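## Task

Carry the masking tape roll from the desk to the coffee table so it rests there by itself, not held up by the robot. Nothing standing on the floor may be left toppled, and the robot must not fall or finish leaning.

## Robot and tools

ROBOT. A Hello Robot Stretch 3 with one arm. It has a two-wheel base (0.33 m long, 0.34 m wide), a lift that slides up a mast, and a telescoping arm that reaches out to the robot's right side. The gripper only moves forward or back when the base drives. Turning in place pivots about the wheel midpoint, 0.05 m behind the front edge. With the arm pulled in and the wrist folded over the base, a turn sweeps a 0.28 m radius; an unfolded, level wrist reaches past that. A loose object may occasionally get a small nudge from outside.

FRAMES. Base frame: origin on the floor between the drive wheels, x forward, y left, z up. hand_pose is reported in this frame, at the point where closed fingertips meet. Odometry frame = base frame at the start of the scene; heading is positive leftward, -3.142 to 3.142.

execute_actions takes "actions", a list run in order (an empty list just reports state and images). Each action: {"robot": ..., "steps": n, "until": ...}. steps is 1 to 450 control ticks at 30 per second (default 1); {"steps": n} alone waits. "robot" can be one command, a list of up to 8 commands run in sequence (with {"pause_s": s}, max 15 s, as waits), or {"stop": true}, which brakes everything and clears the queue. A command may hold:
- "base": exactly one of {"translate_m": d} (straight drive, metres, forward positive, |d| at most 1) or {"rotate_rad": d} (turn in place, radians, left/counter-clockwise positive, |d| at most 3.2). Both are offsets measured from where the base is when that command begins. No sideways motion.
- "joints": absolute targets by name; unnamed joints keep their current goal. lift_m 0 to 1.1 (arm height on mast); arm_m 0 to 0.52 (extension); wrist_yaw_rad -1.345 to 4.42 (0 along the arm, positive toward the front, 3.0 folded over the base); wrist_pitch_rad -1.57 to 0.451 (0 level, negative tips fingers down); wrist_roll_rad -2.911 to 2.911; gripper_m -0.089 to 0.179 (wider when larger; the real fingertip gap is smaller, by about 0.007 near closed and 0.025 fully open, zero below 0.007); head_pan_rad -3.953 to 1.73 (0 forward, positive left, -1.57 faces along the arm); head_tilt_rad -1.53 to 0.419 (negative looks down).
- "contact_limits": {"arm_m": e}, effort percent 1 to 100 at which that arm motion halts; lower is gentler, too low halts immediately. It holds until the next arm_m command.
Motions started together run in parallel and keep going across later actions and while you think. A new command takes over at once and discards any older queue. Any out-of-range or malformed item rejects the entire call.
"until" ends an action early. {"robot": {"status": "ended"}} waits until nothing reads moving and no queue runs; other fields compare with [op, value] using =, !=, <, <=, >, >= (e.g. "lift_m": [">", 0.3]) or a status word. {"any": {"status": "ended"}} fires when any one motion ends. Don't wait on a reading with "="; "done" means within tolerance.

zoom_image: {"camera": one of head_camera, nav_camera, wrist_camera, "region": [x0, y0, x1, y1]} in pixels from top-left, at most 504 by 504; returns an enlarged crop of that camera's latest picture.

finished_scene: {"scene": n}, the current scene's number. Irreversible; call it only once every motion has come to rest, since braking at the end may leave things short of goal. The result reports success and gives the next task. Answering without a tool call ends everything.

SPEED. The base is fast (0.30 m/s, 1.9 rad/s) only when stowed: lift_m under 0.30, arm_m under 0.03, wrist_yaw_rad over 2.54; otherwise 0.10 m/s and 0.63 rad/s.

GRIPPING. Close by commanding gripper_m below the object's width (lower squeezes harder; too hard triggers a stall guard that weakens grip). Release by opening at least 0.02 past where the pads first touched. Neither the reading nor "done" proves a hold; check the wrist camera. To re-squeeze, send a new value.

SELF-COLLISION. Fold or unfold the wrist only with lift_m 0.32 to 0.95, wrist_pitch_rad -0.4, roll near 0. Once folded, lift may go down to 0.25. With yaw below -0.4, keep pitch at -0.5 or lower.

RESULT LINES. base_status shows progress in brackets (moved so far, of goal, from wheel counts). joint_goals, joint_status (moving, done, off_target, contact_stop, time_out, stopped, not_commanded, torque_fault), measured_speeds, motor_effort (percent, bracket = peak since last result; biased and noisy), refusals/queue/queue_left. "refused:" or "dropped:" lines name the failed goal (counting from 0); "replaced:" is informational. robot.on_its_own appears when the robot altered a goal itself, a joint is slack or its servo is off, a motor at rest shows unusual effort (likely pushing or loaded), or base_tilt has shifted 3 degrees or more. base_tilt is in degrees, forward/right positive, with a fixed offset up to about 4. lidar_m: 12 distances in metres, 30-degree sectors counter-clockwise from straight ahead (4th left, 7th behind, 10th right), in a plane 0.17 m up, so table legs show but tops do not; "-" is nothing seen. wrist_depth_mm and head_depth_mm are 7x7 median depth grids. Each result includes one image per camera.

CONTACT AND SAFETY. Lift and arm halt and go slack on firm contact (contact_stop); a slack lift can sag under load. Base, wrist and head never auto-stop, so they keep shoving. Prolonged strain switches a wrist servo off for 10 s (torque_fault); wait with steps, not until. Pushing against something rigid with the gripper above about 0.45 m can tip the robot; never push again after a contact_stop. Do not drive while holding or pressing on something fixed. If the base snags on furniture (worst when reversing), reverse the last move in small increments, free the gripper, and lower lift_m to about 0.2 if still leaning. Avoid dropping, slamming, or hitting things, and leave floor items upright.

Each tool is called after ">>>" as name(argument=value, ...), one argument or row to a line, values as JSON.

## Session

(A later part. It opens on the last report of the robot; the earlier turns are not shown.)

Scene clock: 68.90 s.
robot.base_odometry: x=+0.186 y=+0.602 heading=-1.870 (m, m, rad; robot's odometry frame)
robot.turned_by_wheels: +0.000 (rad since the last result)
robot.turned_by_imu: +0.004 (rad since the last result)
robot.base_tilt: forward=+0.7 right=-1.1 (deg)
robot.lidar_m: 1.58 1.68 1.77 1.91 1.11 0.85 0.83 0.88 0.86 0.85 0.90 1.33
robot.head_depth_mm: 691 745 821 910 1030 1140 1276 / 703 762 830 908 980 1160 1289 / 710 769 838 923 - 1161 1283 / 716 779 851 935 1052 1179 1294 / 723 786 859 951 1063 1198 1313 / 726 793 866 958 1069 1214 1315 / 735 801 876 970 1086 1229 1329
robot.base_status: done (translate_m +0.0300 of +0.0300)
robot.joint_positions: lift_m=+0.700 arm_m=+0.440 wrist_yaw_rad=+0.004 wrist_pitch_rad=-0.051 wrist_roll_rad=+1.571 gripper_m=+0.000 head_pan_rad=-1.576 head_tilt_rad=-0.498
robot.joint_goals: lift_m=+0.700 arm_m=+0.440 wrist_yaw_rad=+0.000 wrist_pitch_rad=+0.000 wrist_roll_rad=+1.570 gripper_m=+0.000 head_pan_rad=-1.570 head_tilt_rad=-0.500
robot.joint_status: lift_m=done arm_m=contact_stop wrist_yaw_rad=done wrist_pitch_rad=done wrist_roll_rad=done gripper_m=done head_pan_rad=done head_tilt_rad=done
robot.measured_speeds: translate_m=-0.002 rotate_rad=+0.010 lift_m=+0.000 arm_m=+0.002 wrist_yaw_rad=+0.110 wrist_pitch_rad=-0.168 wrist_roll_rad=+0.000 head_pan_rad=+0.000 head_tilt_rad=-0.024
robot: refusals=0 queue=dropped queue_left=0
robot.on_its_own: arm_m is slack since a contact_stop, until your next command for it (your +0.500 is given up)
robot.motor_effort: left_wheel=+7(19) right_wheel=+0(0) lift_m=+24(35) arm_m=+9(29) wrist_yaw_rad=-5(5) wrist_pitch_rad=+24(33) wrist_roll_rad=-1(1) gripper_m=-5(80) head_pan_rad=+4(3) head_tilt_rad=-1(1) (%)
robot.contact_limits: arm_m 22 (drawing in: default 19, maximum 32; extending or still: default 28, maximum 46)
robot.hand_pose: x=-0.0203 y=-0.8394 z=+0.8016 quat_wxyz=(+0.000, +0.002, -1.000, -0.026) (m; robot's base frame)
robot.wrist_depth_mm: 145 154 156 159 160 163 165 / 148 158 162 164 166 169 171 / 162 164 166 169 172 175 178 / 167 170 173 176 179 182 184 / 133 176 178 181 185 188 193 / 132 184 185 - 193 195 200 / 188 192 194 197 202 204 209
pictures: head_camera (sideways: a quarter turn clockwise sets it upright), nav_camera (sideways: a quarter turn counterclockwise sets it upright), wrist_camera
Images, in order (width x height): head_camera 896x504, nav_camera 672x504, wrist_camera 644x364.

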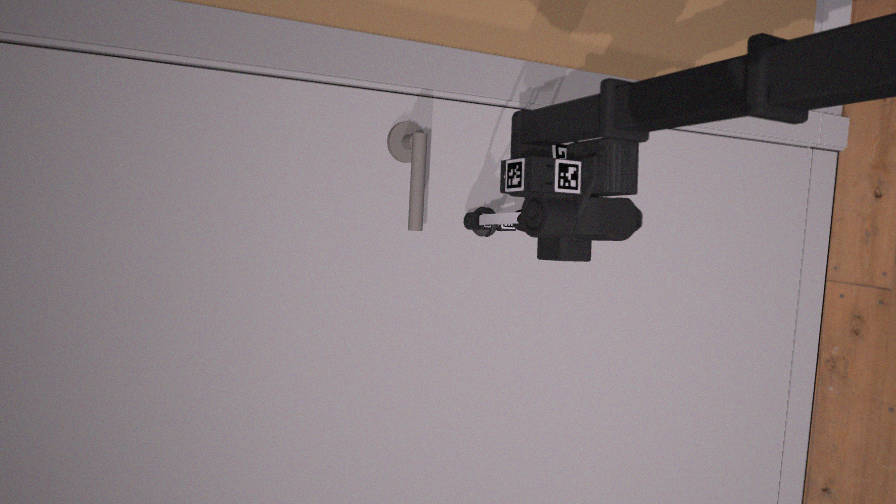

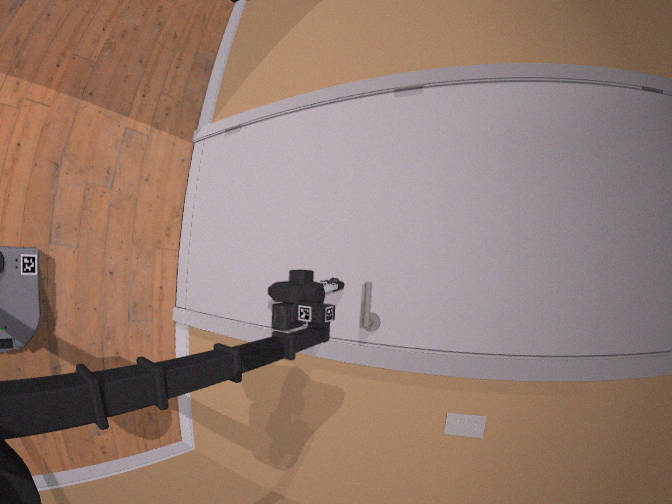

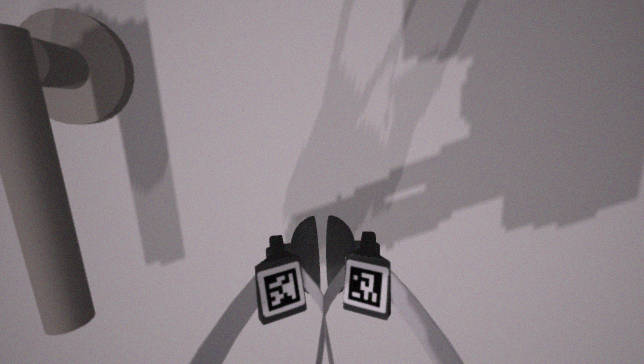

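>>> execute_actions(
  actions=[
    {"robot":{"joints":{"arm_m":0.2,"head_pan_rad":1.0,"head_tilt_rad":-0.3}},"steps":200,"until":{"robot":{"status":"ended"}}},
  ],
)

>>> execute_actions(
  actions=[
    {"robot":{"joints":{"head_pan_rad":0.0,"head_tilt_rad":-0.3}},"steps":200,"until":{"robot":{"status":"ended"}}},
  ],
)

Scene clock: 71.90 s.
robot.base_odometry: x=+0.186 y=+0.602 heading=-1.870 (m, m, rad; robot's odometry frame)
robot.turned_by_wheels: +0.000 (rad since the last result)
robot.turned_by_imu: -0.008 (rad since the last result)
robot.base_tilt: forward=+1.2 right=-0.4 (deg)
robot.lidar_m: 1.58 1.67 1.77 1.90 1.12 0.86 0.83 0.88 0.86 0.85 0.90 1.31
robot.head_depth_mm: 3398 3682 3922 2489 1921 1906 1568 / 3245 3426 3555 2040 1827 1917 1554 / 3041 3228 3431 1938 2038 1952 1546 / 2906 3074 3250 3440 2664 1954 1550 / 2771 2902 3105 3241 2673 1957 1542 / 2633 2750 2913 3065 2387 1941 1538 / 2510 2648 2784 2851 2238 1948 1528
robot.base_status: done (translate_m +0.0300 of +0.0300)
robot.joint_positions: lift_m=+0.700 arm_m=+0.200 wrist_yaw_rad=+0.002 wrist_pitch_rad=-0.022 wrist_roll_rad=+1.571 gripper_m=+0.000 head_pan_rad=+0.993 head_tilt_rad=-0.309
robot.joint_goals: lift_m=+0.700 arm_m=+0.200 wrist_yaw_rad=+0.000 wrist_pitch_rad=+0.000 wrist_roll_rad=+1.570 gripper_m=+0.000 head_pan_rad=+1.000 head_tilt_rad=-0.300
robot.joint_status: lift_m=done arm_m=done wrist_yaw_rad=done wrist_pitch_rad=done wrist_roll_rad=done gripper_m=done head_pan_rad=done head_tilt_rad=done
robot.measured_speeds: translate_m=+0.000 rotate_rad=+0.000 lift_m=+0.000 arm_m=+0.000 wrist_yaw_rad=+0.000 wrist_pitch_rad=+0.000 wrist_roll_rad=+0.000 head_pan_rad=+0.000 head_tilt_rad=+0.000
robot: refusals=0 queue=done queue_left=0
robot.motor_effort: left_wheel=+0(21) right_wheel=+0(3) lift_m=+24(24) arm_m=-2(21) wrist_yaw_rad=-2(6) wrist_pitch_rad=+8(21) wrist_roll_rad=-1(1) gripper_m=-2(5) head_pan_rad=+4(45) head_tilt_rad=+5(24) (%)
robot.hand_pose: x=-0.0207 y=-0.6009 z=+0.8088 quat_wxyz=(+0.000, +0.001, -1.000, -0.012) (m; robot's base frame)
robot.wrist_depth_mm: 352 355 358 365 364 368 373 / 380 380 379 385 387 392 397 / 390 391 395 401 405 406 408 / 398 406 407 410 419 417 428 / 416 417 418 425 433 436 450 / 430 434 436 - 445 450 461 / 446 448 456 460 467 472 478
pictures: head_camera (sideways: a quarter turn clockwise sets it upright), nav_camera (sideways: a quarter turn counterclockwise sets it upright), wrist_camera
Images, in order (width x height): head_camera 896x504, nav_camera 672x504, wrist_camera 644x364.

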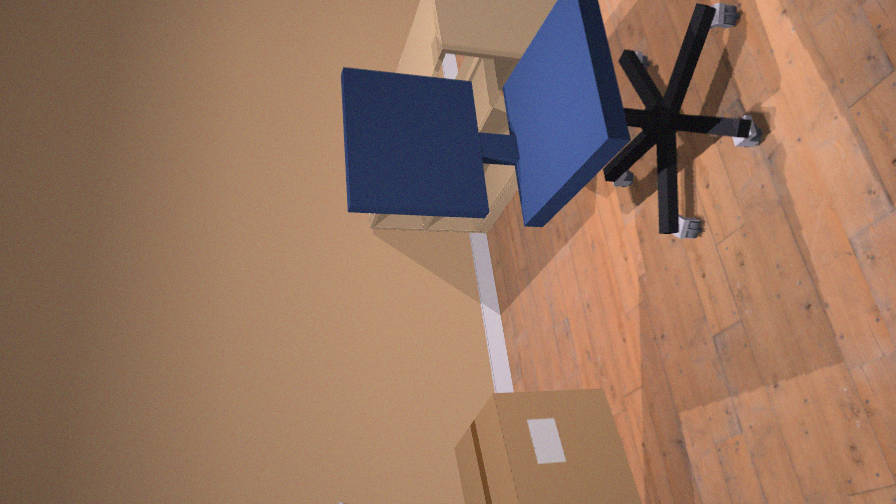

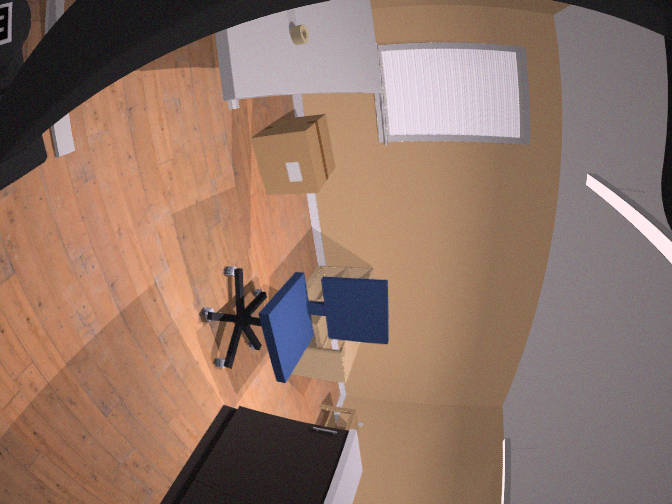

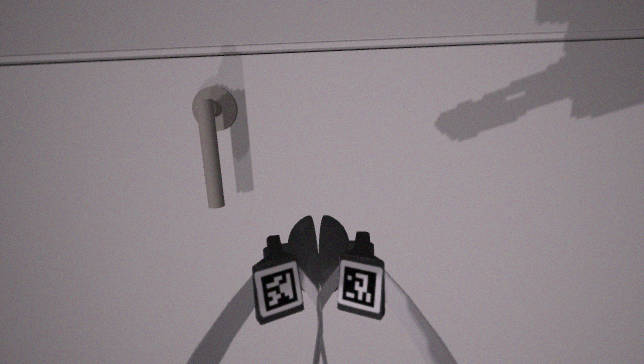

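Scene clock: 73.00 s.
robot.base_odometry: x=+0.186 y=+0.602 heading=-1.870 (m, m, rad; robot's odometry frame)
robot.turned_by_wheels: +0.000 (rad since the last result)
robot.turned_by_imu: +0.000 (rad since the last result)
robot.base_tilt: forward=+1.2 right=-0.5 (deg)
robot.lidar_m: 1.58 1.67 1.77 1.91 1.12 0.85 0.83 0.88 0.86 0.85 0.90 1.31
robot.head_depth_mm: 3430 3594 3696 1579 1666 1779 1560 / 3431 3656 3776 1594 1695 1791 1564 / 3440 3683 3858 1620 1709 1842 1552 / 3494 3681 3833 1634 1739 1833 1557 / 3524 3787 3970 1646 1760 1844 1543 / 3595 3809 3958 1656 1781 1862 1540 / 3609 3843 - 1684 1800 1877 1535
robot.base_status: done (translate_m +0.0300 of +0.0300)
robot.joint_positions: lift_m=+0.700 arm_m=+0.200 wrist_yaw_rad=+0.002 wrist_pitch_rad=-0.022 wrist_roll_rad=+1.571 gripper_m=+0.000 head_pan_rad=+0.007 head_tilt_rad=-0.309
robot.joint_goals: lift_m=+0.700 arm_m=+0.200 wrist_yaw_rad=+0.000 wrist_pitch_rad=+0.000 wrist_roll_rad=+1.570 gripper_m=+0.000 head_pan_rad=+0.000 head_tilt_rad=-0.300
robot.joint_status: lift_m=done arm_m=done wrist_yaw_rad=done wrist_pitch_rad=done wrist_roll_rad=done gripper_m=done head_pan_rad=done head_tilt_rad=done
robot.measured_speeds: translate_m=+0.000 rotate_rad=+0.000 lift_m=+0.000 arm_m=+0.000 wrist_yaw_rad=+0.000 wrist_pitch_rad=+0.000 wrist_roll_rad=+0.000 head_pan_rad=+0.000 head_tilt_rad=+0.000
robot: refusals=0 queue=done queue_left=0
robot.motor_effort: left_wheel=+0(0) right_wheel=+0(0) lift_m=+24(24) arm_m=-2(2) wrist_yaw_rad=-1(2) wrist_pitch_rad=+8(9) wrist_roll_rad=-1(1) gripper_m=-2(2) head_pan_rad=-4(43) head_tilt_rad=+4(4) (%)
robot.hand_pose: x=-0.0207 y=-0.6009 z=+0.8088 quat_wxyz=(+0.000, +0.001, -1.000, -0.012) (m; robot's base frame)
robot.wrist_depth_mm: 350 355 360 363 368 370 373 / 374 380 381 388 392 392 400 / 392 390 395 399 402 407 412 / 397 404 410 410 420 423 424 / 420 417 429 425 431 435 444 / 434 431 436 - 449 455 466 / 444 449 460 462 467 467 475
pictures: head_camera (sideways: a quarter turn clockwise sets it upright), nav_camera (sideways: a quarter turn counterclockwise sets it upright), wrist_camera
Images, in order (width x height): head_camera 896x504, nav_camera 672x504, wrist_camera 644x364.

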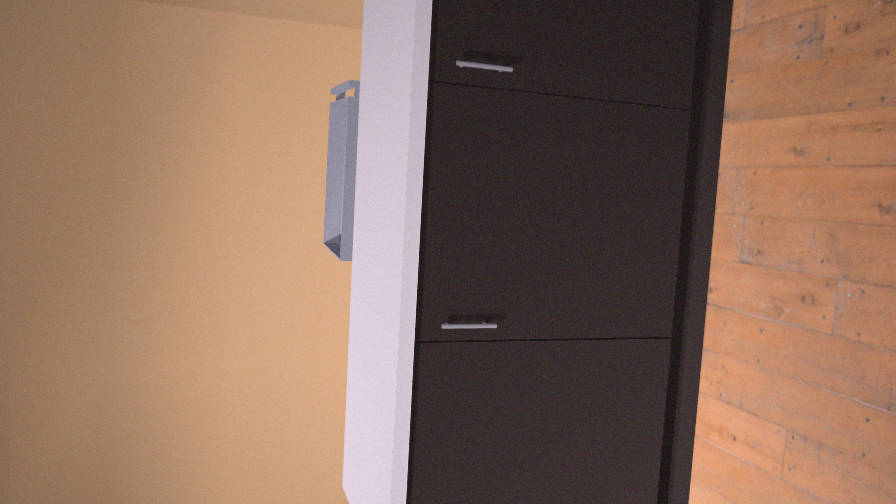

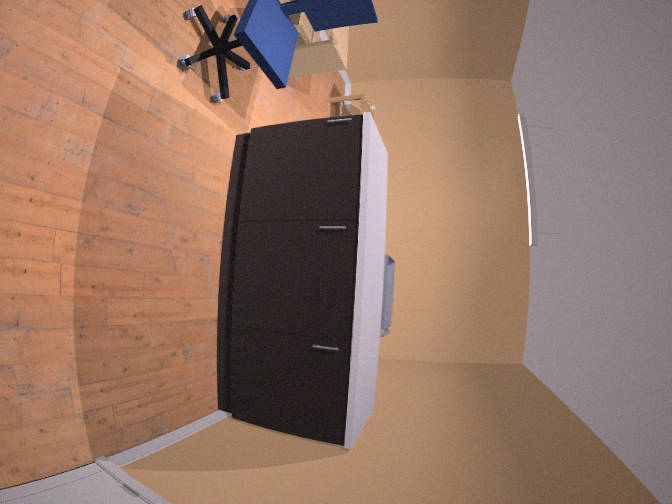

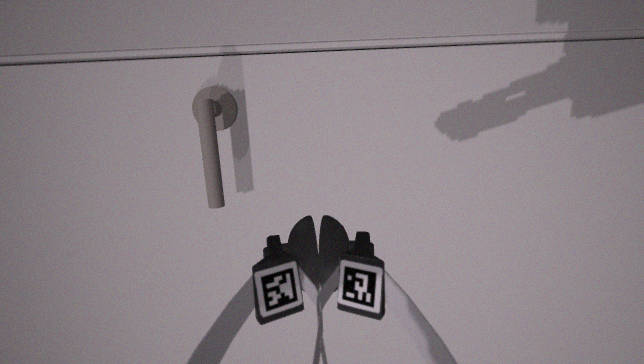

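>>> execute_actions(
  actions=[
    {"robot":[{"joints":{"arm_m":0,"wrist_roll_rad":0,"wrist_pitch_rad":-0.4,"lift_m":0.7,"head_pan_rad":-3.14,"head_tilt_rad":-0.6}},{"joints":{"wrist_yaw_rad":3.0}},{"joints":{"lift_m":0.25}},{"base":{"translate_m":0.35}},{"base":{"rotate_rad":-1.57}},{"base":{"translate_m":-0.8}}],"steps":450,"until":{"robot":{"status":"ended"}}},
    {"steps":300,"until":{"robot":{"status":"ended"}}},
    {"robot":{"joints":{"head_pan_rad":-2.3,"head_tilt_rad":-0.5}},"steps":60},
  ],
)

Scene clock: 94.70 s.
robot.base_odometry: x=+0.847 y=+0.033 heading=+2.843 (m, m, rad; robot's odometry frame)
robot.turned_by_wheels: -1.570 (rad since the last result)
robot.turned_by_imu: -1.566 (rad since the last result)
robot.base_tilt: forward=+1.2 right=-0.5 (deg)
robot.lidar_m: 1.67 1.71 1.31 1.28 1.99 1.33 1.25 1.25 1.16 0.71 1.20 1.71
robot.head_depth_mm: 1499 1680 1043 708 1804 1565 1335 / 1384 1510 1044 703 1800 1604 1331 / 1283 1407 1033 701 594 1595 1331 / 1189 1301 1030 700 549 1592 1323 / 1122 1216 1025 696 527 1538 1316 / 1051 1136 1017 692 527 1467 1322 / 993 1069 1014 693 525 447 1320
robot.base_status: done (translate_m -0.8000 of -0.8000)
robot.joint_positions: lift_m=+0.250 arm_m=+0.000 wrist_yaw_rad=+2.997 wrist_pitch_rad=-0.417 wrist_roll_rad=+0.003 gripper_m=+0.000 head_pan_rad=-2.307 head_tilt_rad=-0.508
robot.joint_goals: lift_m=+0.250 arm_m=+0.000 wrist_yaw_rad=+3.000 wrist_pitch_rad=-0.400 wrist_roll_rad=+0.000 gripper_m=+0.000 head_pan_rad=-2.300 head_tilt_rad=-0.500
robot.joint_status: lift_m=done arm_m=done wrist_yaw_rad=done wrist_pitch_rad=done wrist_roll_rad=done gripper_m=done head_pan_rad=done head_tilt_rad=done
robot.measured_speeds: translate_m=+0.000 rotate_rad=+0.000 lift_m=+0.000 arm_m=+0.000 wrist_yaw_rad=+0.000 wrist_pitch_rad=+0.000 wrist_roll_rad=+0.000 head_pan_rad=+0.000 head_tilt_rad=+0.000
robot: refusals=0 queue=done queue_left=0
robot.motor_effort: left_wheel=+4(18) right_wheel=-2(6) lift_m=+23(24) arm_m=-2(4) wrist_yaw_rad=+1(4) wrist_pitch_rad=+7(11) wrist_roll_rad=-2(5) gripper_m=-2(2) head_pan_rad=+4(44) head_tilt_rad=+4(29) (%)
robot.hand_pose: x=+0.0110 y=+0.0769 z=+0.2631 quat_wxyz=(+0.196, +0.701, +0.096, +0.679) (m; robot's base frame)
robot.wrist_depth_mm: - - - - - - - / - - - - - - - / 891 - - - 982 955 946 / 781 748 749 750 715 715 707 / 623 612 600 623 576 558 563 / 503 510 - - 477 468 464 / 442 - - - 402 401 396
pictures: head_camera (sideways: a quarter turn clockwise sets it upright), nav_camera (sideways: a quarter turn counterclockwise sets it upright), wrist_camera
Images, in order (width x height): head_camera 896x504, nav_camera 672x504, wrist_camera 644x364.

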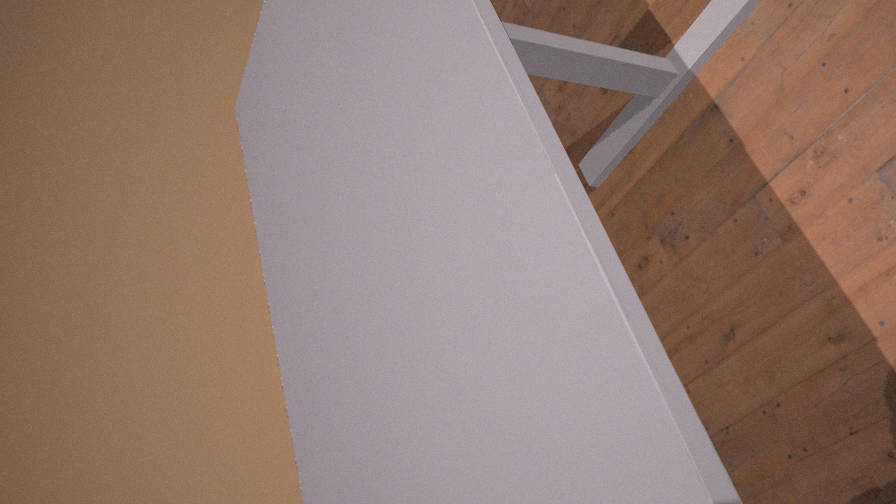

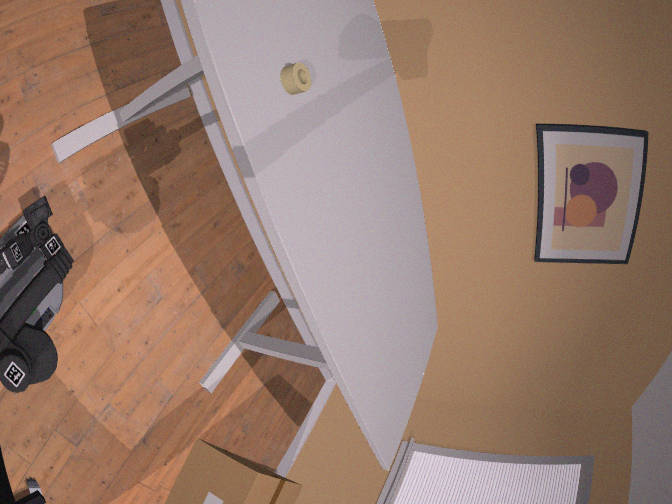

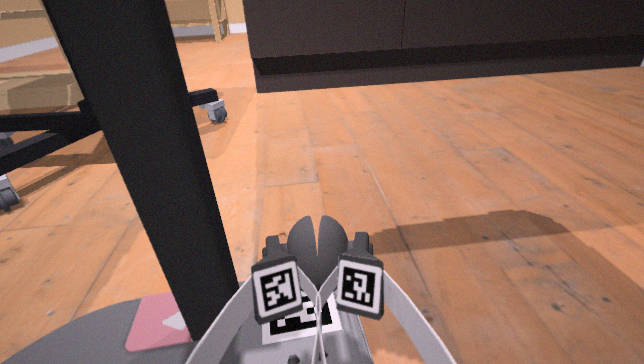

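Look at the tape directly.

>>> execute_actions(
  actions=[
    {"robot":{"joints":{"head_pan_rad":-1.57,"head_tilt_rad":-0.6,"lift_m":0.9}},"steps":250,"until":{"robot":{"status":"ended"}}},
  ],
)

Scene clock: 101.37 s.
robot.base_odometry: x=+0.847 y=+0.033 heading=+2.843 (m, m, rad; robot's odometry frame)
robot.turned_by_wheels: +0.000 (rad since the last result)
robot.turned_by_imu: +0.000 (rad since the last result)
robot.base_tilt: forward=+1.2 right=-0.4 (deg)
robot.lidar_m: 1.67 1.71 1.31 1.28 1.99 1.34 1.25 1.25 1.16 0.71 1.20 1.71
robot.head_depth_mm: 933 1030 833 609 480 1535 - / 941 1038 828 607 480 1491 - / 951 1044 825 607 478 1489 - / 957 1040 826 582 477 1524 - / 968 1054 825 605 476 1113 - / 975 1076 819 601 491 1473 1286 / 984 1088 1168 601 490 1477 1261
robot.base_status: done (translate_m -0.8000 of -0.8000)
robot.joint_positions: lift_m=+0.900 arm_m=+0.000 wrist_yaw_rad=+2.997 wrist_pitch_rad=-0.417 wrist_roll_rad=+0.003 gripper_m=+0.000 head_pan_rad=-1.577 head_tilt_rad=-0.592
robot.joint_goals: lift_m=+0.900 arm_m=+0.000 wrist_yaw_rad=+3.000 wrist_pitch_rad=-0.400 wrist_roll_rad=+0.000 gripper_m=+0.000 head_pan_rad=-1.570 head_tilt_rad=-0.600
robot.joint_status: lift_m=done arm_m=done wrist_yaw_rad=done wrist_pitch_rad=done wrist_roll_rad=done gripper_m=done head_pan_rad=done head_tilt_rad=done
robot.measured_speeds: translate_m=+0.000 rotate_rad=+0.000 lift_m=+0.000 arm_m=+0.000 wrist_yaw_rad=+0.000 wrist_pitch_rad=+0.000 wrist_roll_rad=+0.000 head_pan_rad=+0.000 head_tilt_rad=+0.000
robot: refusals=0 queue=done queue_left=0
robot.motor_effort: left_wheel=+4(5) right_wheel=-2(2) lift_m=+34(36) arm_m=-2(2) wrist_yaw_rad=+2(1) wrist_pitch_rad=+6(6) wrist_roll_rad=-2(2) gripper_m=-2(2) head_pan_rad=+4(42) head_tilt_rad=-3(18) (%)
robot.hand_pose: x=+0.0110 y=+0.0769 z=+0.9126 quat_wxyz=(+0.196, +0.701, +0.096, +0.679) (m; robot's base frame)
robot.wrist_depth_mm: - - - - - - - / 937 - - - - - - / 969 - - - - - - / - - - - - - - / 935 905 - - - - - / - - - - - - - / - - - - - - -
pictures: head_camera (sideways: a quarter turn clockwise sets it upright), nav_camera (sideways: a quarter turn counterclockwise sets it upright), wrist_camera
Images, in order (width x height): head_camera 896x504, nav_camera 672x504, wrist_camera 644x364.

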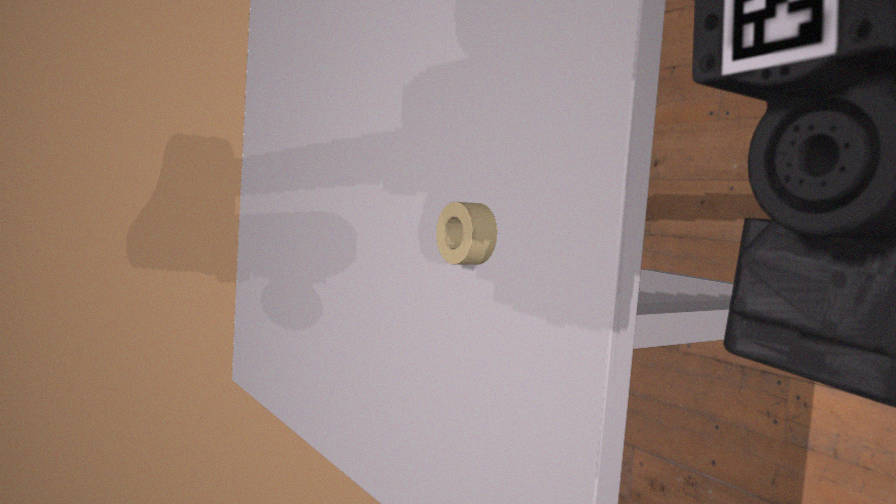

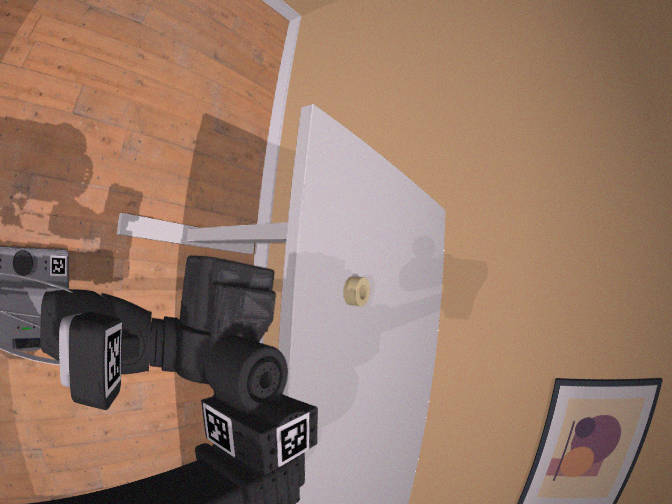

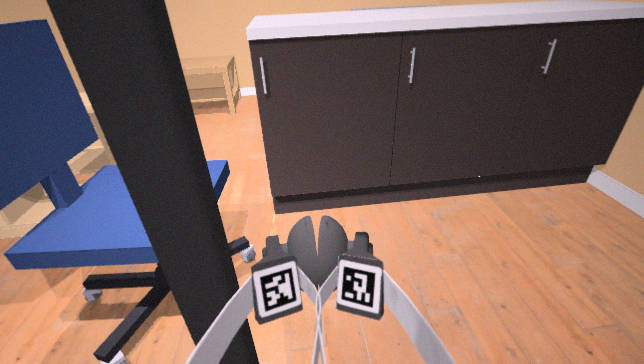

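>>> execute_actions(
  actions=[
    {"robot":[{"joints":{"wrist_yaw_rad":0}},{"joints":{"wrist_pitch_rad":-0.5,"gripper_m":0.15,"lift_m":0.95}}],"steps":250,"until":{"robot":{"status":"ended"}}},
  ],
)

Scene clock: 106.40 s.
robot.base_odometry: x=+0.847 y=+0.033 heading=+2.844 (m, m, rad; robot's odometry frame)
robot.turned_by_wheels: +0.000 (rad since the last result)
robot.turned_by_imu: +0.000 (rad since the last result)
robot.base_tilt: forward=+1.2 right=-0.5 (deg)
robot.lidar_m: 1.67 1.71 1.31 1.28 1.99 1.33 1.25 1.25 1.16 0.71 1.20 1.71
robot.head_depth_mm: 933 1027 831 608 510 - - / 945 1037 829 607 479 - - / 950 1043 827 605 501 - - / 958 1040 826 582 492 - - / 969 1051 821 602 476 1112 1224 / 974 1072 817 601 490 1459 1263 / 981 1092 1170 599 489 1476 1254
robot.base_status: done (translate_m -0.8000 of -0.8000)
robot.joint_positions: lift_m=+0.949 arm_m=+0.000 wrist_yaw_rad=+0.097 wrist_pitch_rad=-0.650 wrist_roll_rad=+0.032 gripper_m=+0.150 head_pan_rad=-1.577 head_tilt_rad=-0.593
robot.joint_goals: lift_m=+0.950 arm_m=+0.000 wrist_yaw_rad=+0.070 wrist_pitch_rad=-0.500 wrist_roll_rad=+0.000 gripper_m=+0.150 head_pan_rad=-1.570 head_tilt_rad=-0.600
robot.joint_status: lift_m=done arm_m=done wrist_yaw_rad=done wrist_pitch_rad=off_target wrist_roll_rad=done gripper_m=done head_pan_rad=done head_tilt_rad=done
robot.measured_speeds: translate_m=+0.000 rotate_rad=+0.000 lift_m=+0.000 arm_m=+0.000 wrist_yaw_rad=+0.000 wrist_pitch_rad=+0.000 wrist_roll_rad=+0.000 head_pan_rad=+0.000 head_tilt_rad=+0.000
robot: refusals=0 queue=dropped queue_left=0
robot.on_its_own: wrist_yaw_rad is held at +0.070, not at your +0.000, by its stall guard, which is still easing; wrist_pitch_rad is at rest, and its effort (+56) is outside its rest range (-20 to +32)
robot.motor_effort: left_wheel=+8(13) right_wheel=-9(15) lift_m=+42(52) arm_m=+2(5) wrist_yaw_rad=-19(39) wrist_pitch_rad=+56(55) wrist_roll_rad=-22(22) gripper_m=+11(99) head_pan_rad=+4(4) head_tilt_rad=-5(5) (%)
robot.hand_pose: x=-0.0033 y=-0.3334 z=+0.9140 quat_wxyz=(+0.670, +0.255, -0.669, -0.197) (m; robot's base frame)
robot.wrist_depth_mm: 903 323 308 245 279 268 258 / 246 239 230 222 215 208 203 / 195 190 184 180 175 170 166 / 176 169 163 156 151 146 142 / - - - - - - - / - - - - - - - / - - - - - 999 999
pictures: head_camera (sideways: a quarter turn clockwise sets it upright), nav_camera (sideways: a quarter turn counterclockwise sets it upright), wrist_camera
Images, in order (width x height): head_camera 896x504, nav_camera 672x504, wrist_camera 644x364.

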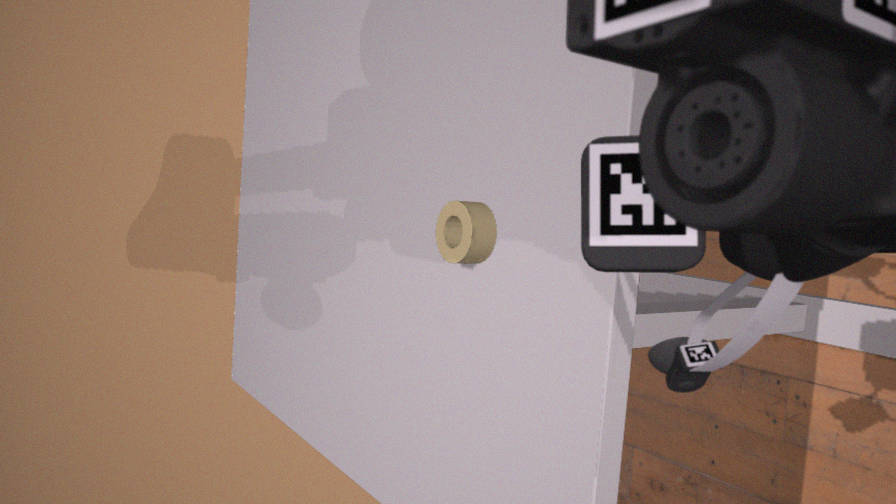

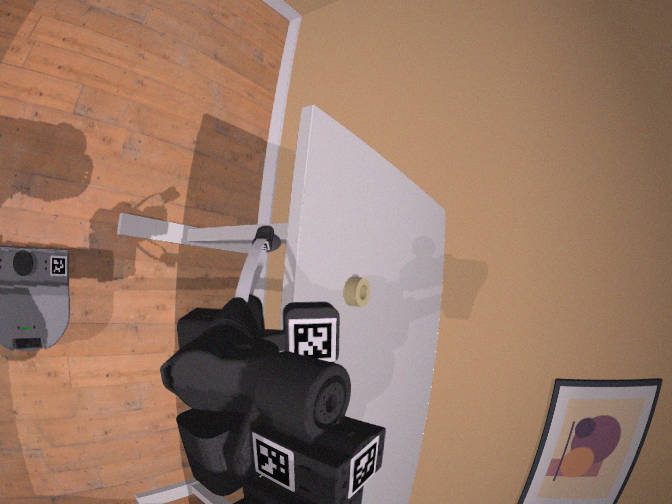

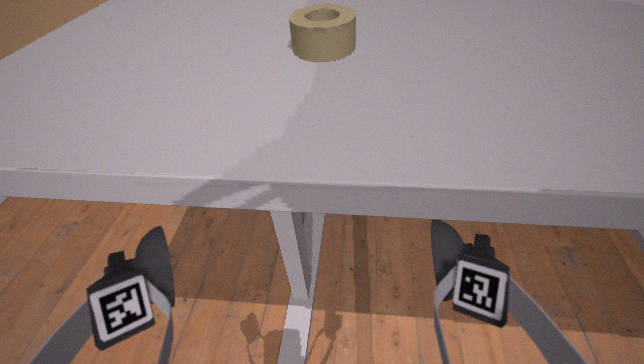

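>>> execute_actions(
  actions=[
    {"robot":[{"joints":{"lift_m":0.9,"wrist_pitch_rad":-0.65}},{"joints":{"wrist_yaw_rad":1.3,"gripper_m":0.05}},{"joints":{"lift_m":1.05,"wrist_pitch_rad":-0.1}},{"joints":{"wrist_yaw_rad":0}}],"steps":350,"until":{"robot":{"status":"ended"}}},
  ],
)

Scene clock: 113.07 s.
robot.base_odometry: x=+0.847 y=+0.033 heading=+2.843 (m, m, rad; robot's odometry frame)
robot.turned_by_wheels: +0.000 (rad since the last result)
robot.turned_by_imu: -0.001 (rad since the last result)
robot.base_tilt: forward=+1.2 right=-0.5 (deg)
robot.lidar_m: 1.67 1.71 1.30 1.28 1.99 1.33 1.25 1.25 1.16 0.71 1.21 1.71
robot.head_depth_mm: 934 1030 - - - - 1236 / 942 1021 - - - - 1209 / 951 1027 - - - - 1211 / 959 1043 869 626 463 1488 1263 / 966 1054 821 603 476 1167 1225 / 974 1079 819 600 490 1476 1259 / 987 1088 1160 599 489 1476 1249
robot.base_status: done (translate_m -0.8000 of -0.8000)
robot.joint_positions: lift_m=+1.050 arm_m=+0.000 wrist_yaw_rad=+0.004 wrist_pitch_rad=-0.123 wrist_roll_rad=+0.003 gripper_m=+0.050 head_pan_rad=-1.577 head_tilt_rad=-0.593
robot.joint_goals: lift_m=+1.050 arm_m=+0.000 wrist_yaw_rad=+0.000 wrist_pitch_rad=-0.100 wrist_roll_rad=+0.000 gripper_m=+0.050 head_pan_rad=-1.570 head_tilt_rad=-0.600
robot.joint_status: lift_m=done arm_m=done wrist_yaw_rad=done wrist_pitch_rad=done wrist_roll_rad=done gripper_m=done head_pan_rad=done head_tilt_rad=done
robot.measured_speeds: translate_m=+0.000 rotate_rad=+0.000 lift_m=+0.000 arm_m=+0.000 wrist_yaw_rad=+0.000 wrist_pitch_rad=+0.000 wrist_roll_rad=+0.000 head_pan_rad=+0.000 head_tilt_rad=+0.000
robot: refusals=0 queue=done queue_left=0
robot.motor_effort: left_wheel=+2(8) right_wheel=-1(9) lift_m=+35(43) arm_m=+2(2) wrist_yaw_rad=-3(21) wrist_pitch_rad=+9(56) wrist_roll_rad=-2(21) gripper_m=+0(82) head_pan_rad=+4(4) head_tilt_rad=-4(4) (%)
robot.hand_pose: x=-0.0205 y=-0.3962 z=+1.1332 quat_wxyz=(+0.705, +0.045, -0.706, -0.042) (m; robot's base frame)
robot.wrist_depth_mm: 863 850 851 834 840 806 815 / 880 908 861 867 874 841 835 / 915 912 904 902 897 874 865 / 974 967 961 928 923 917 884 / - - 718 649 667 598 589 / - 516 - 468 - 439 436 / - 384 365 364 355 349 342
pictures: head_camera (sideways: a quarter turn clockwise sets it upright), nav_camera (sideways: a quarter turn counterclockwise sets it upright), wrist_camera
Images, in order (width x height): head_camera 896x504, nav_camera 672x504, wrist_camera 644x364.

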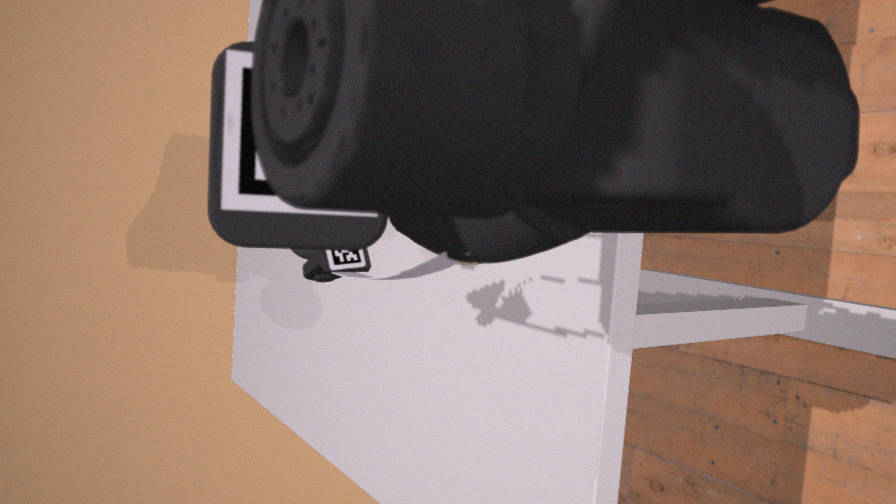

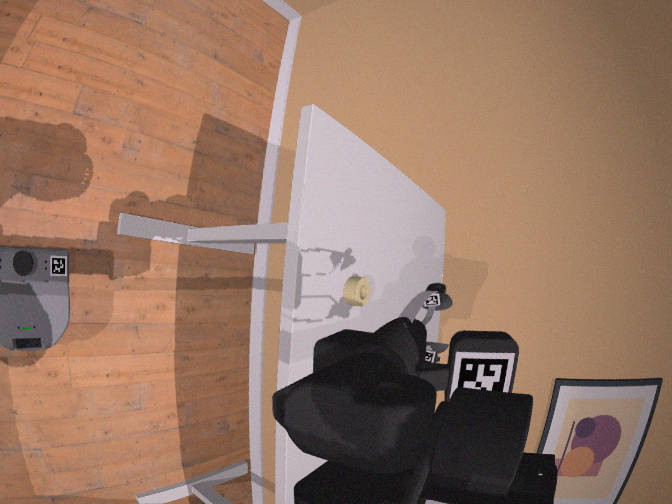

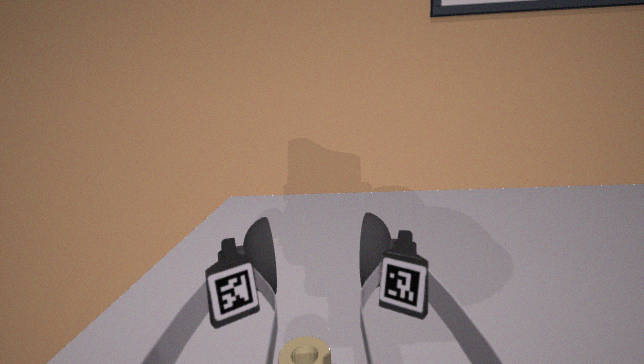

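>>> execute_actions(
  actions=[
    {"robot":{"base":{"translate_m":0.015},"joints":{"wrist_pitch_rad":-0.5,"gripper_m":0.14,"lift_m":1.08}},"steps":350,"until":{"robot":{"status":"ended"}}},
  ],
)

Scene clock: 114.57 s.
robot.base_odometry: x=+0.833 y=+0.037 heading=+2.843 (m, m, rad; robot's odometry frame)
robot.turned_by_wheels: +0.000 (rad since the last result)
robot.turned_by_imu: +0.000 (rad since the last result)
robot.base_tilt: forward=+1.2 right=-0.5 (deg)
robot.lidar_m: 1.66 1.71 1.31 1.28 2.00 1.35 1.26 1.26 1.16 0.71 1.20 1.70
robot.head_depth_mm: 912 - - - - - 1213 / 920 - - - - - 1212 / 929 - - - - - 1235 / 961 1043 823 627 463 1470 1262 / 973 1052 822 651 476 1178 1229 / 976 1075 820 600 490 1476 1252 / 987 1089 1178 599 488 1474 1258
robot.base_status: done (translate_m +0.0150 of +0.0150)
robot.joint_positions: lift_m=+1.080 arm_m=+0.000 wrist_yaw_rad=+0.003 wrist_pitch_rad=-0.514 wrist_roll_rad=+0.003 gripper_m=+0.140 head_pan_rad=-1.577 head_tilt_rad=-0.593
robot.joint_goals: lift_m=+1.080 arm_m=+0.000 wrist_yaw_rad=+0.000 wrist_pitch_rad=-0.500 wrist_roll_rad=+0.000 gripper_m=+0.140 head_pan_rad=-1.570 head_tilt_rad=-0.600
robot.joint_status: lift_m=done arm_m=done wrist_yaw_rad=done wrist_pitch_rad=done wrist_roll_rad=done gripper_m=done head_pan_rad=done head_tilt_rad=done
robot.measured_speeds: translate_m=+0.000 rotate_rad=+0.000 lift_m=+0.000 arm_m=+0.000 wrist_yaw_rad=+0.000 wrist_pitch_rad=+0.000 wrist_roll_rad=+0.000 head_pan_rad=+0.000 head_tilt_rad=+0.000
robot: refusals=0 queue=done queue_left=0
robot.motor_effort: left_wheel=+3(9) right_wheel=-1(2) lift_m=+34(35) arm_m=+2(2) wrist_yaw_rad=-2(3) wrist_pitch_rad=+5(9) wrist_roll_rad=-2(2) gripper_m=+1(81) head_pan_rad=+4(4) head_tilt_rad=-4(4) (%)
robot.hand_pose: x=-0.0208 y=-0.3561 z=+1.0715 quat_wxyz=(+0.683, +0.181, -0.684, -0.179) (m; robot's base frame)
robot.wrist_depth_mm: 848 828 851 844 818 837 812 / 933 936 768 736 736 698 690 / - - 549 535 533 509 504 / - 438 430 422 411 408 399 / - 367 351 336 344 347 333 / 308 - 296 290 291 - 282 / 267 254 255 254 252 249 246
pictures: head_camera (sideways: a quarter turn clockwise sets it upright), nav_camera (sideways: a quarter turn counterclockwise sets it upright), wrist_camera
Images, in order (width x height): head_camera 896x504, nav_camera 672x504, wrist_camera 644x364.

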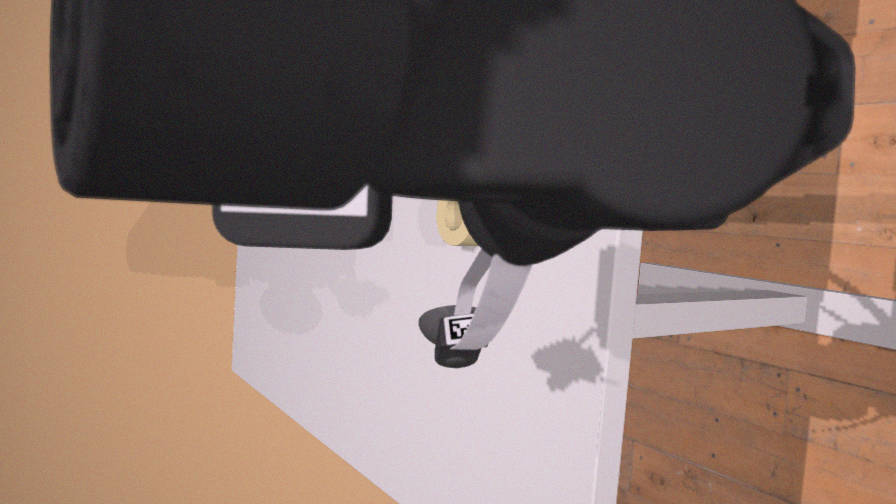

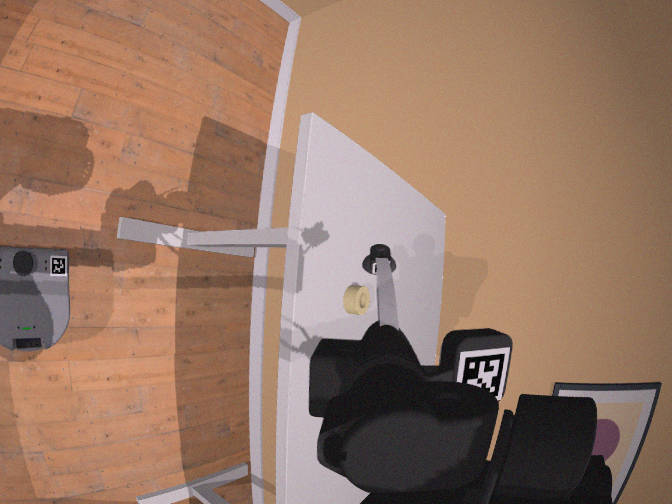

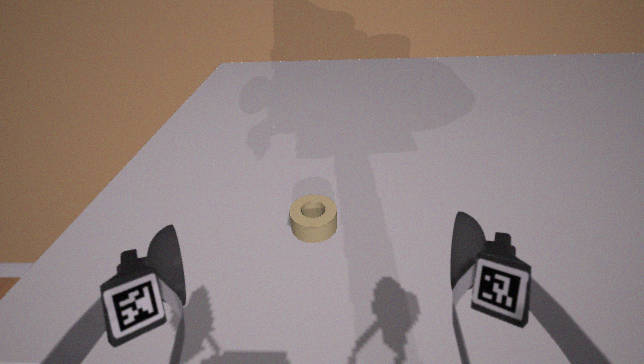

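>>> execute_actions(
  actions=[
    {"robot":[{"joints":{"arm_m":0.1}},{"joints":{"lift_m":1.01}}],"steps":350,"until":{"robot":{"status":"ended"}}},
  ],
)

Scene clock: 119.07 s.
robot.base_odometry: x=+0.833 y=+0.037 heading=+2.843 (m, m, rad; robot's odometry frame)
robot.turned_by_wheels: +0.000 (rad since the last result)
robot.turned_by_imu: +0.000 (rad since the last result)
robot.base_tilt: forward=+1.2 right=-0.5 (deg)
robot.lidar_m: 1.66 1.71 1.30 1.27 1.99 1.35 1.26 1.26 1.16 0.71 1.20 1.69
robot.head_depth_mm: 936 1009 - - - 1448 1262 / 944 1035 - - - 1451 1263 / 949 1042 - - - 1487 1258 / 961 1046 865 628 476 1485 1268 / 968 1055 822 626 475 1180 1224 / 978 1075 819 602 489 1472 1255 / 988 1093 1182 599 489 1482 1256
robot.base_status: done (translate_m +0.0150 of +0.0150)
robot.joint_positions: lift_m=+1.010 arm_m=+0.100 wrist_yaw_rad=+0.003 wrist_pitch_rad=-0.516 wrist_roll_rad=+0.003 gripper_m=+0.140 head_pan_rad=-1.577 head_tilt_rad=-0.593
robot.joint_goals: lift_m=+1.010 arm_m=+0.100 wrist_yaw_rad=+0.000 wrist_pitch_rad=-0.500 wrist_roll_rad=+0.000 gripper_m=+0.140 head_pan_rad=-1.570 head_tilt_rad=-0.600
robot.joint_status: lift_m=done arm_m=done wrist_yaw_rad=done wrist_pitch_rad=done wrist_roll_rad=done gripper_m=done head_pan_rad=done head_tilt_rad=done
robot.measured_speeds: translate_m=+0.000 rotate_rad=+0.000 lift_m=+0.000 arm_m=+0.000 wrist_yaw_rad=+0.000 wrist_pitch_rad=+0.000 wrist_roll_rad=+0.000 head_pan_rad=+0.000 head_tilt_rad=+0.000
robot: refusals=0 queue=done queue_left=0
robot.motor_effort: left_wheel=+2(2) right_wheel=-2(1) lift_m=+23(34) arm_m=+4(5) wrist_yaw_rad=-2(2) wrist_pitch_rad=+6(6) wrist_roll_rad=-2(2) gripper_m=+1(0) head_pan_rad=+4(4) head_tilt_rad=-4(4) (%)
robot.hand_pose: x=-0.0209 y=-0.4557 z=+1.0016 quat_wxyz=(+0.683, +0.181, -0.684, -0.180) (m; robot's base frame)
robot.wrist_depth_mm: 757 746 732 728 718 715 704 / 852 817 552 525 514 504 487 / 935 403 393 383 377 370 361 / 335 315 308 303 298 292 285 / 259 264 253 229 246 249 238 / 219 - 213 206 209 - 204 / 195 183 185 184 182 179 177
pictures: head_camera (sideways: a quarter turn clockwise sets it upright), nav_camera (sideways: a quarter turn counterclockwise sets it upright), wrist_camera
Images, in order (width x height): head_camera 896x504, nav_camera 672x504, wrist_camera 644x364.

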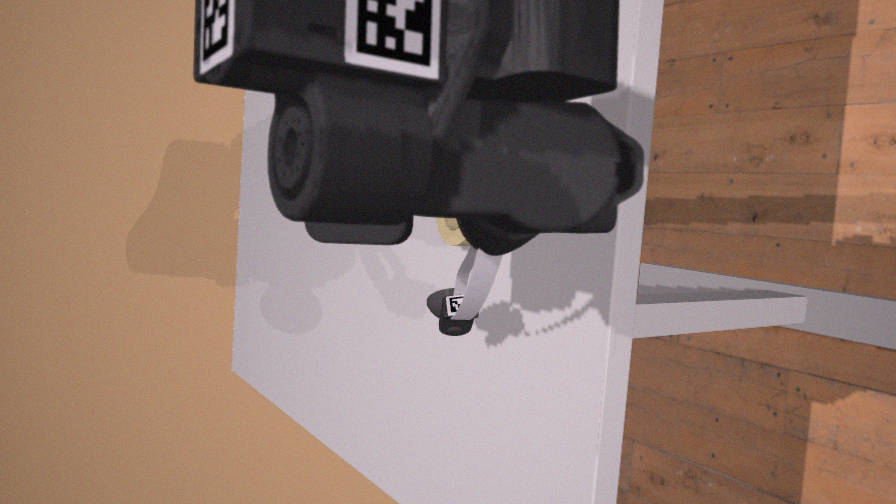

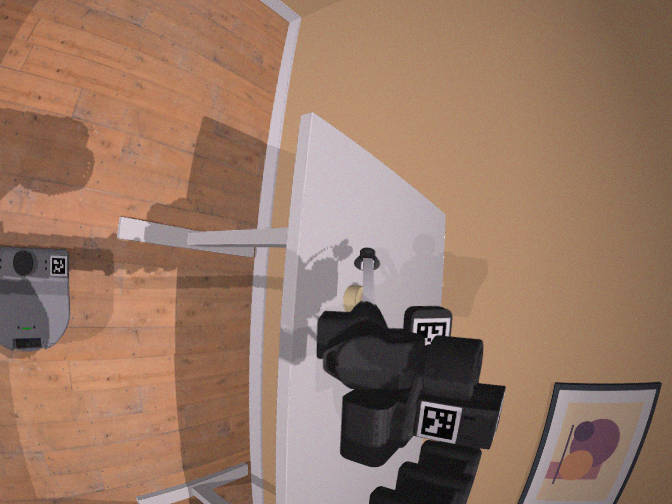

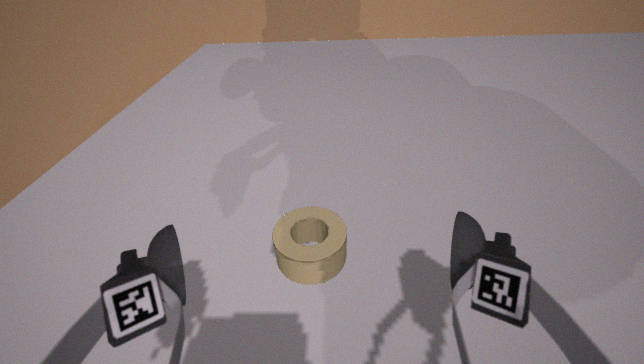

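>>> execute_actions(
  actions=[
    {"robot":{"joints":{"arm_m":0.135,"lift_m":0.98}},"steps":350,"until":{"robot":{"status":"ended"}}},
  ],
)

Scene clock: 120.27 s.
robot.base_odometry: x=+0.833 y=+0.037 heading=+2.843 (m, m, rad; robot's odometry frame)
robot.turned_by_wheels: +0.000 (rad since the last result)
robot.turned_by_imu: +0.000 (rad since the last result)
robot.base_tilt: forward=+1.2 right=-0.5 (deg)
robot.lidar_m: 1.66 1.71 1.30 1.28 1.99 1.35 1.26 1.26 1.16 0.71 1.20 1.70
robot.head_depth_mm: 932 1027 - - 446 1457 1263 / 942 1038 - - 452 1455 1264 / 951 1043 923 - - 1485 1261 / 960 1044 868 626 476 1485 1264 / 970 1056 819 625 476 1178 1228 / 974 1073 820 601 490 1471 1251 / 985 1092 1181 599 489 1475 1256
robot.base_status: done (translate_m +0.0150 of +0.0150)
robot.joint_positions: lift_m=+0.980 arm_m=+0.135 wrist_yaw_rad=+0.003 wrist_pitch_rad=-0.516 wrist_roll_rad=+0.003 gripper_m=+0.140 head_pan_rad=-1.577 head_tilt_rad=-0.593
robot.joint_goals: lift_m=+0.980 arm_m=+0.135 wrist_yaw_rad=+0.000 wrist_pitch_rad=-0.500 wrist_roll_rad=+0.000 gripper_m=+0.140 head_pan_rad=-1.570 head_tilt_rad=-0.600
robot.joint_status: lift_m=done arm_m=done wrist_yaw_rad=done wrist_pitch_rad=done wrist_roll_rad=done gripper_m=done head_pan_rad=done head_tilt_rad=done
robot.measured_speeds: translate_m=+0.000 rotate_rad=+0.000 lift_m=+0.000 arm_m=+0.000 wrist_yaw_rad=+0.000 wrist_pitch_rad=+0.000 wrist_roll_rad=+0.000 head_pan_rad=+0.000 head_tilt_rad=+0.000
robot: refusals=0 queue=done queue_left=0
robot.motor_effort: left_wheel=+2(2) right_wheel=-1(1) lift_m=+23(24) arm_m=+4(6) wrist_yaw_rad=-2(2) wrist_pitch_rad=+6(6) wrist_roll_rad=-2(2) gripper_m=+1(1) head_pan_rad=+4(4) head_tilt_rad=-4(4) (%)
robot.hand_pose: x=-0.0210 y=-0.4907 z=+0.9716 quat_wxyz=(+0.683, +0.181, -0.684, -0.180) (m; robot's base frame)
robot.wrist_depth_mm: 729 702 680 676 674 650 629 / 799 504 455 446 429 415 409 / 868 332 329 320 315 306 301 / 264 260 256 253 247 244 238 / 216 220 210 186 205 207 198 / 182 - 177 161 174 - 170 / 162 152 155 153 151 149 147
pictures: head_camera (sideways: a quarter turn clockwise sets it upright), nav_camera (sideways: a quarter turn counterclockwise sets it upright), wrist_camera
Images, in order (width x height): head_camera 896x504, nav_camera 672x504, wrist_camera 644x364.

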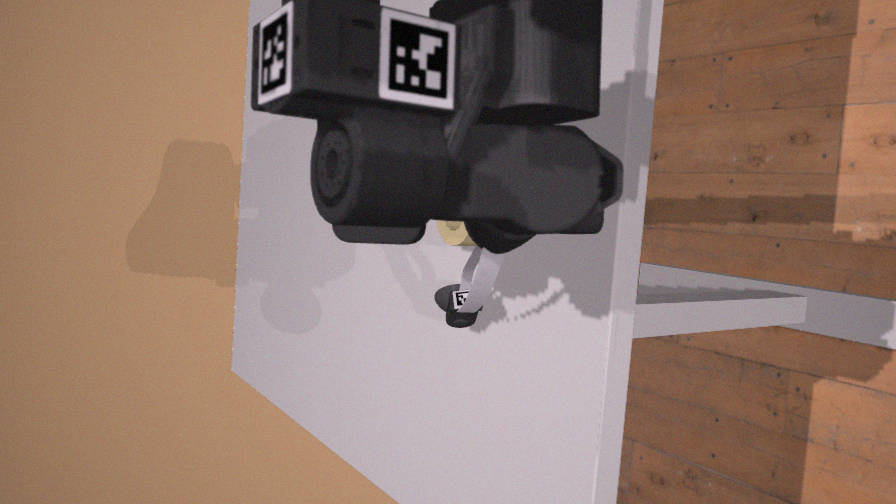

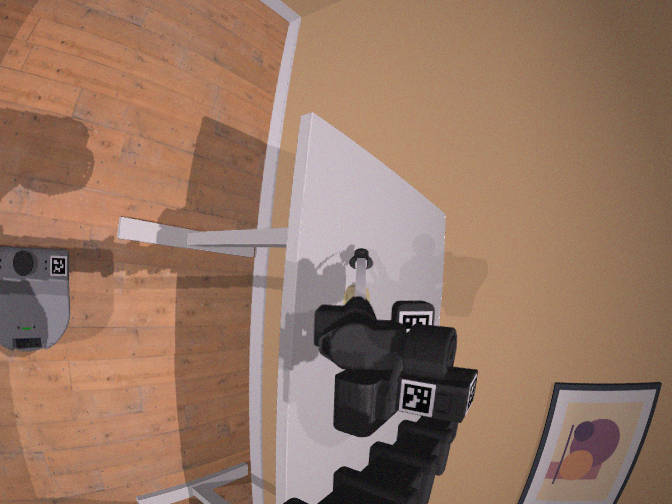

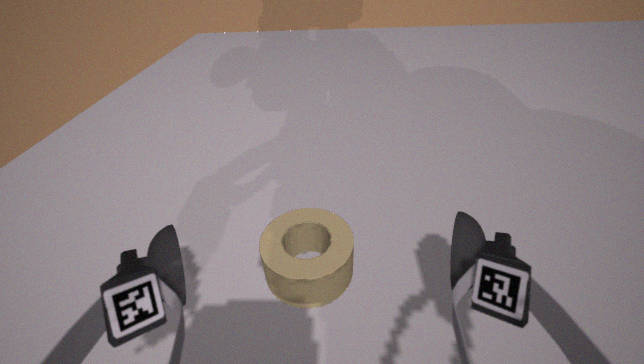

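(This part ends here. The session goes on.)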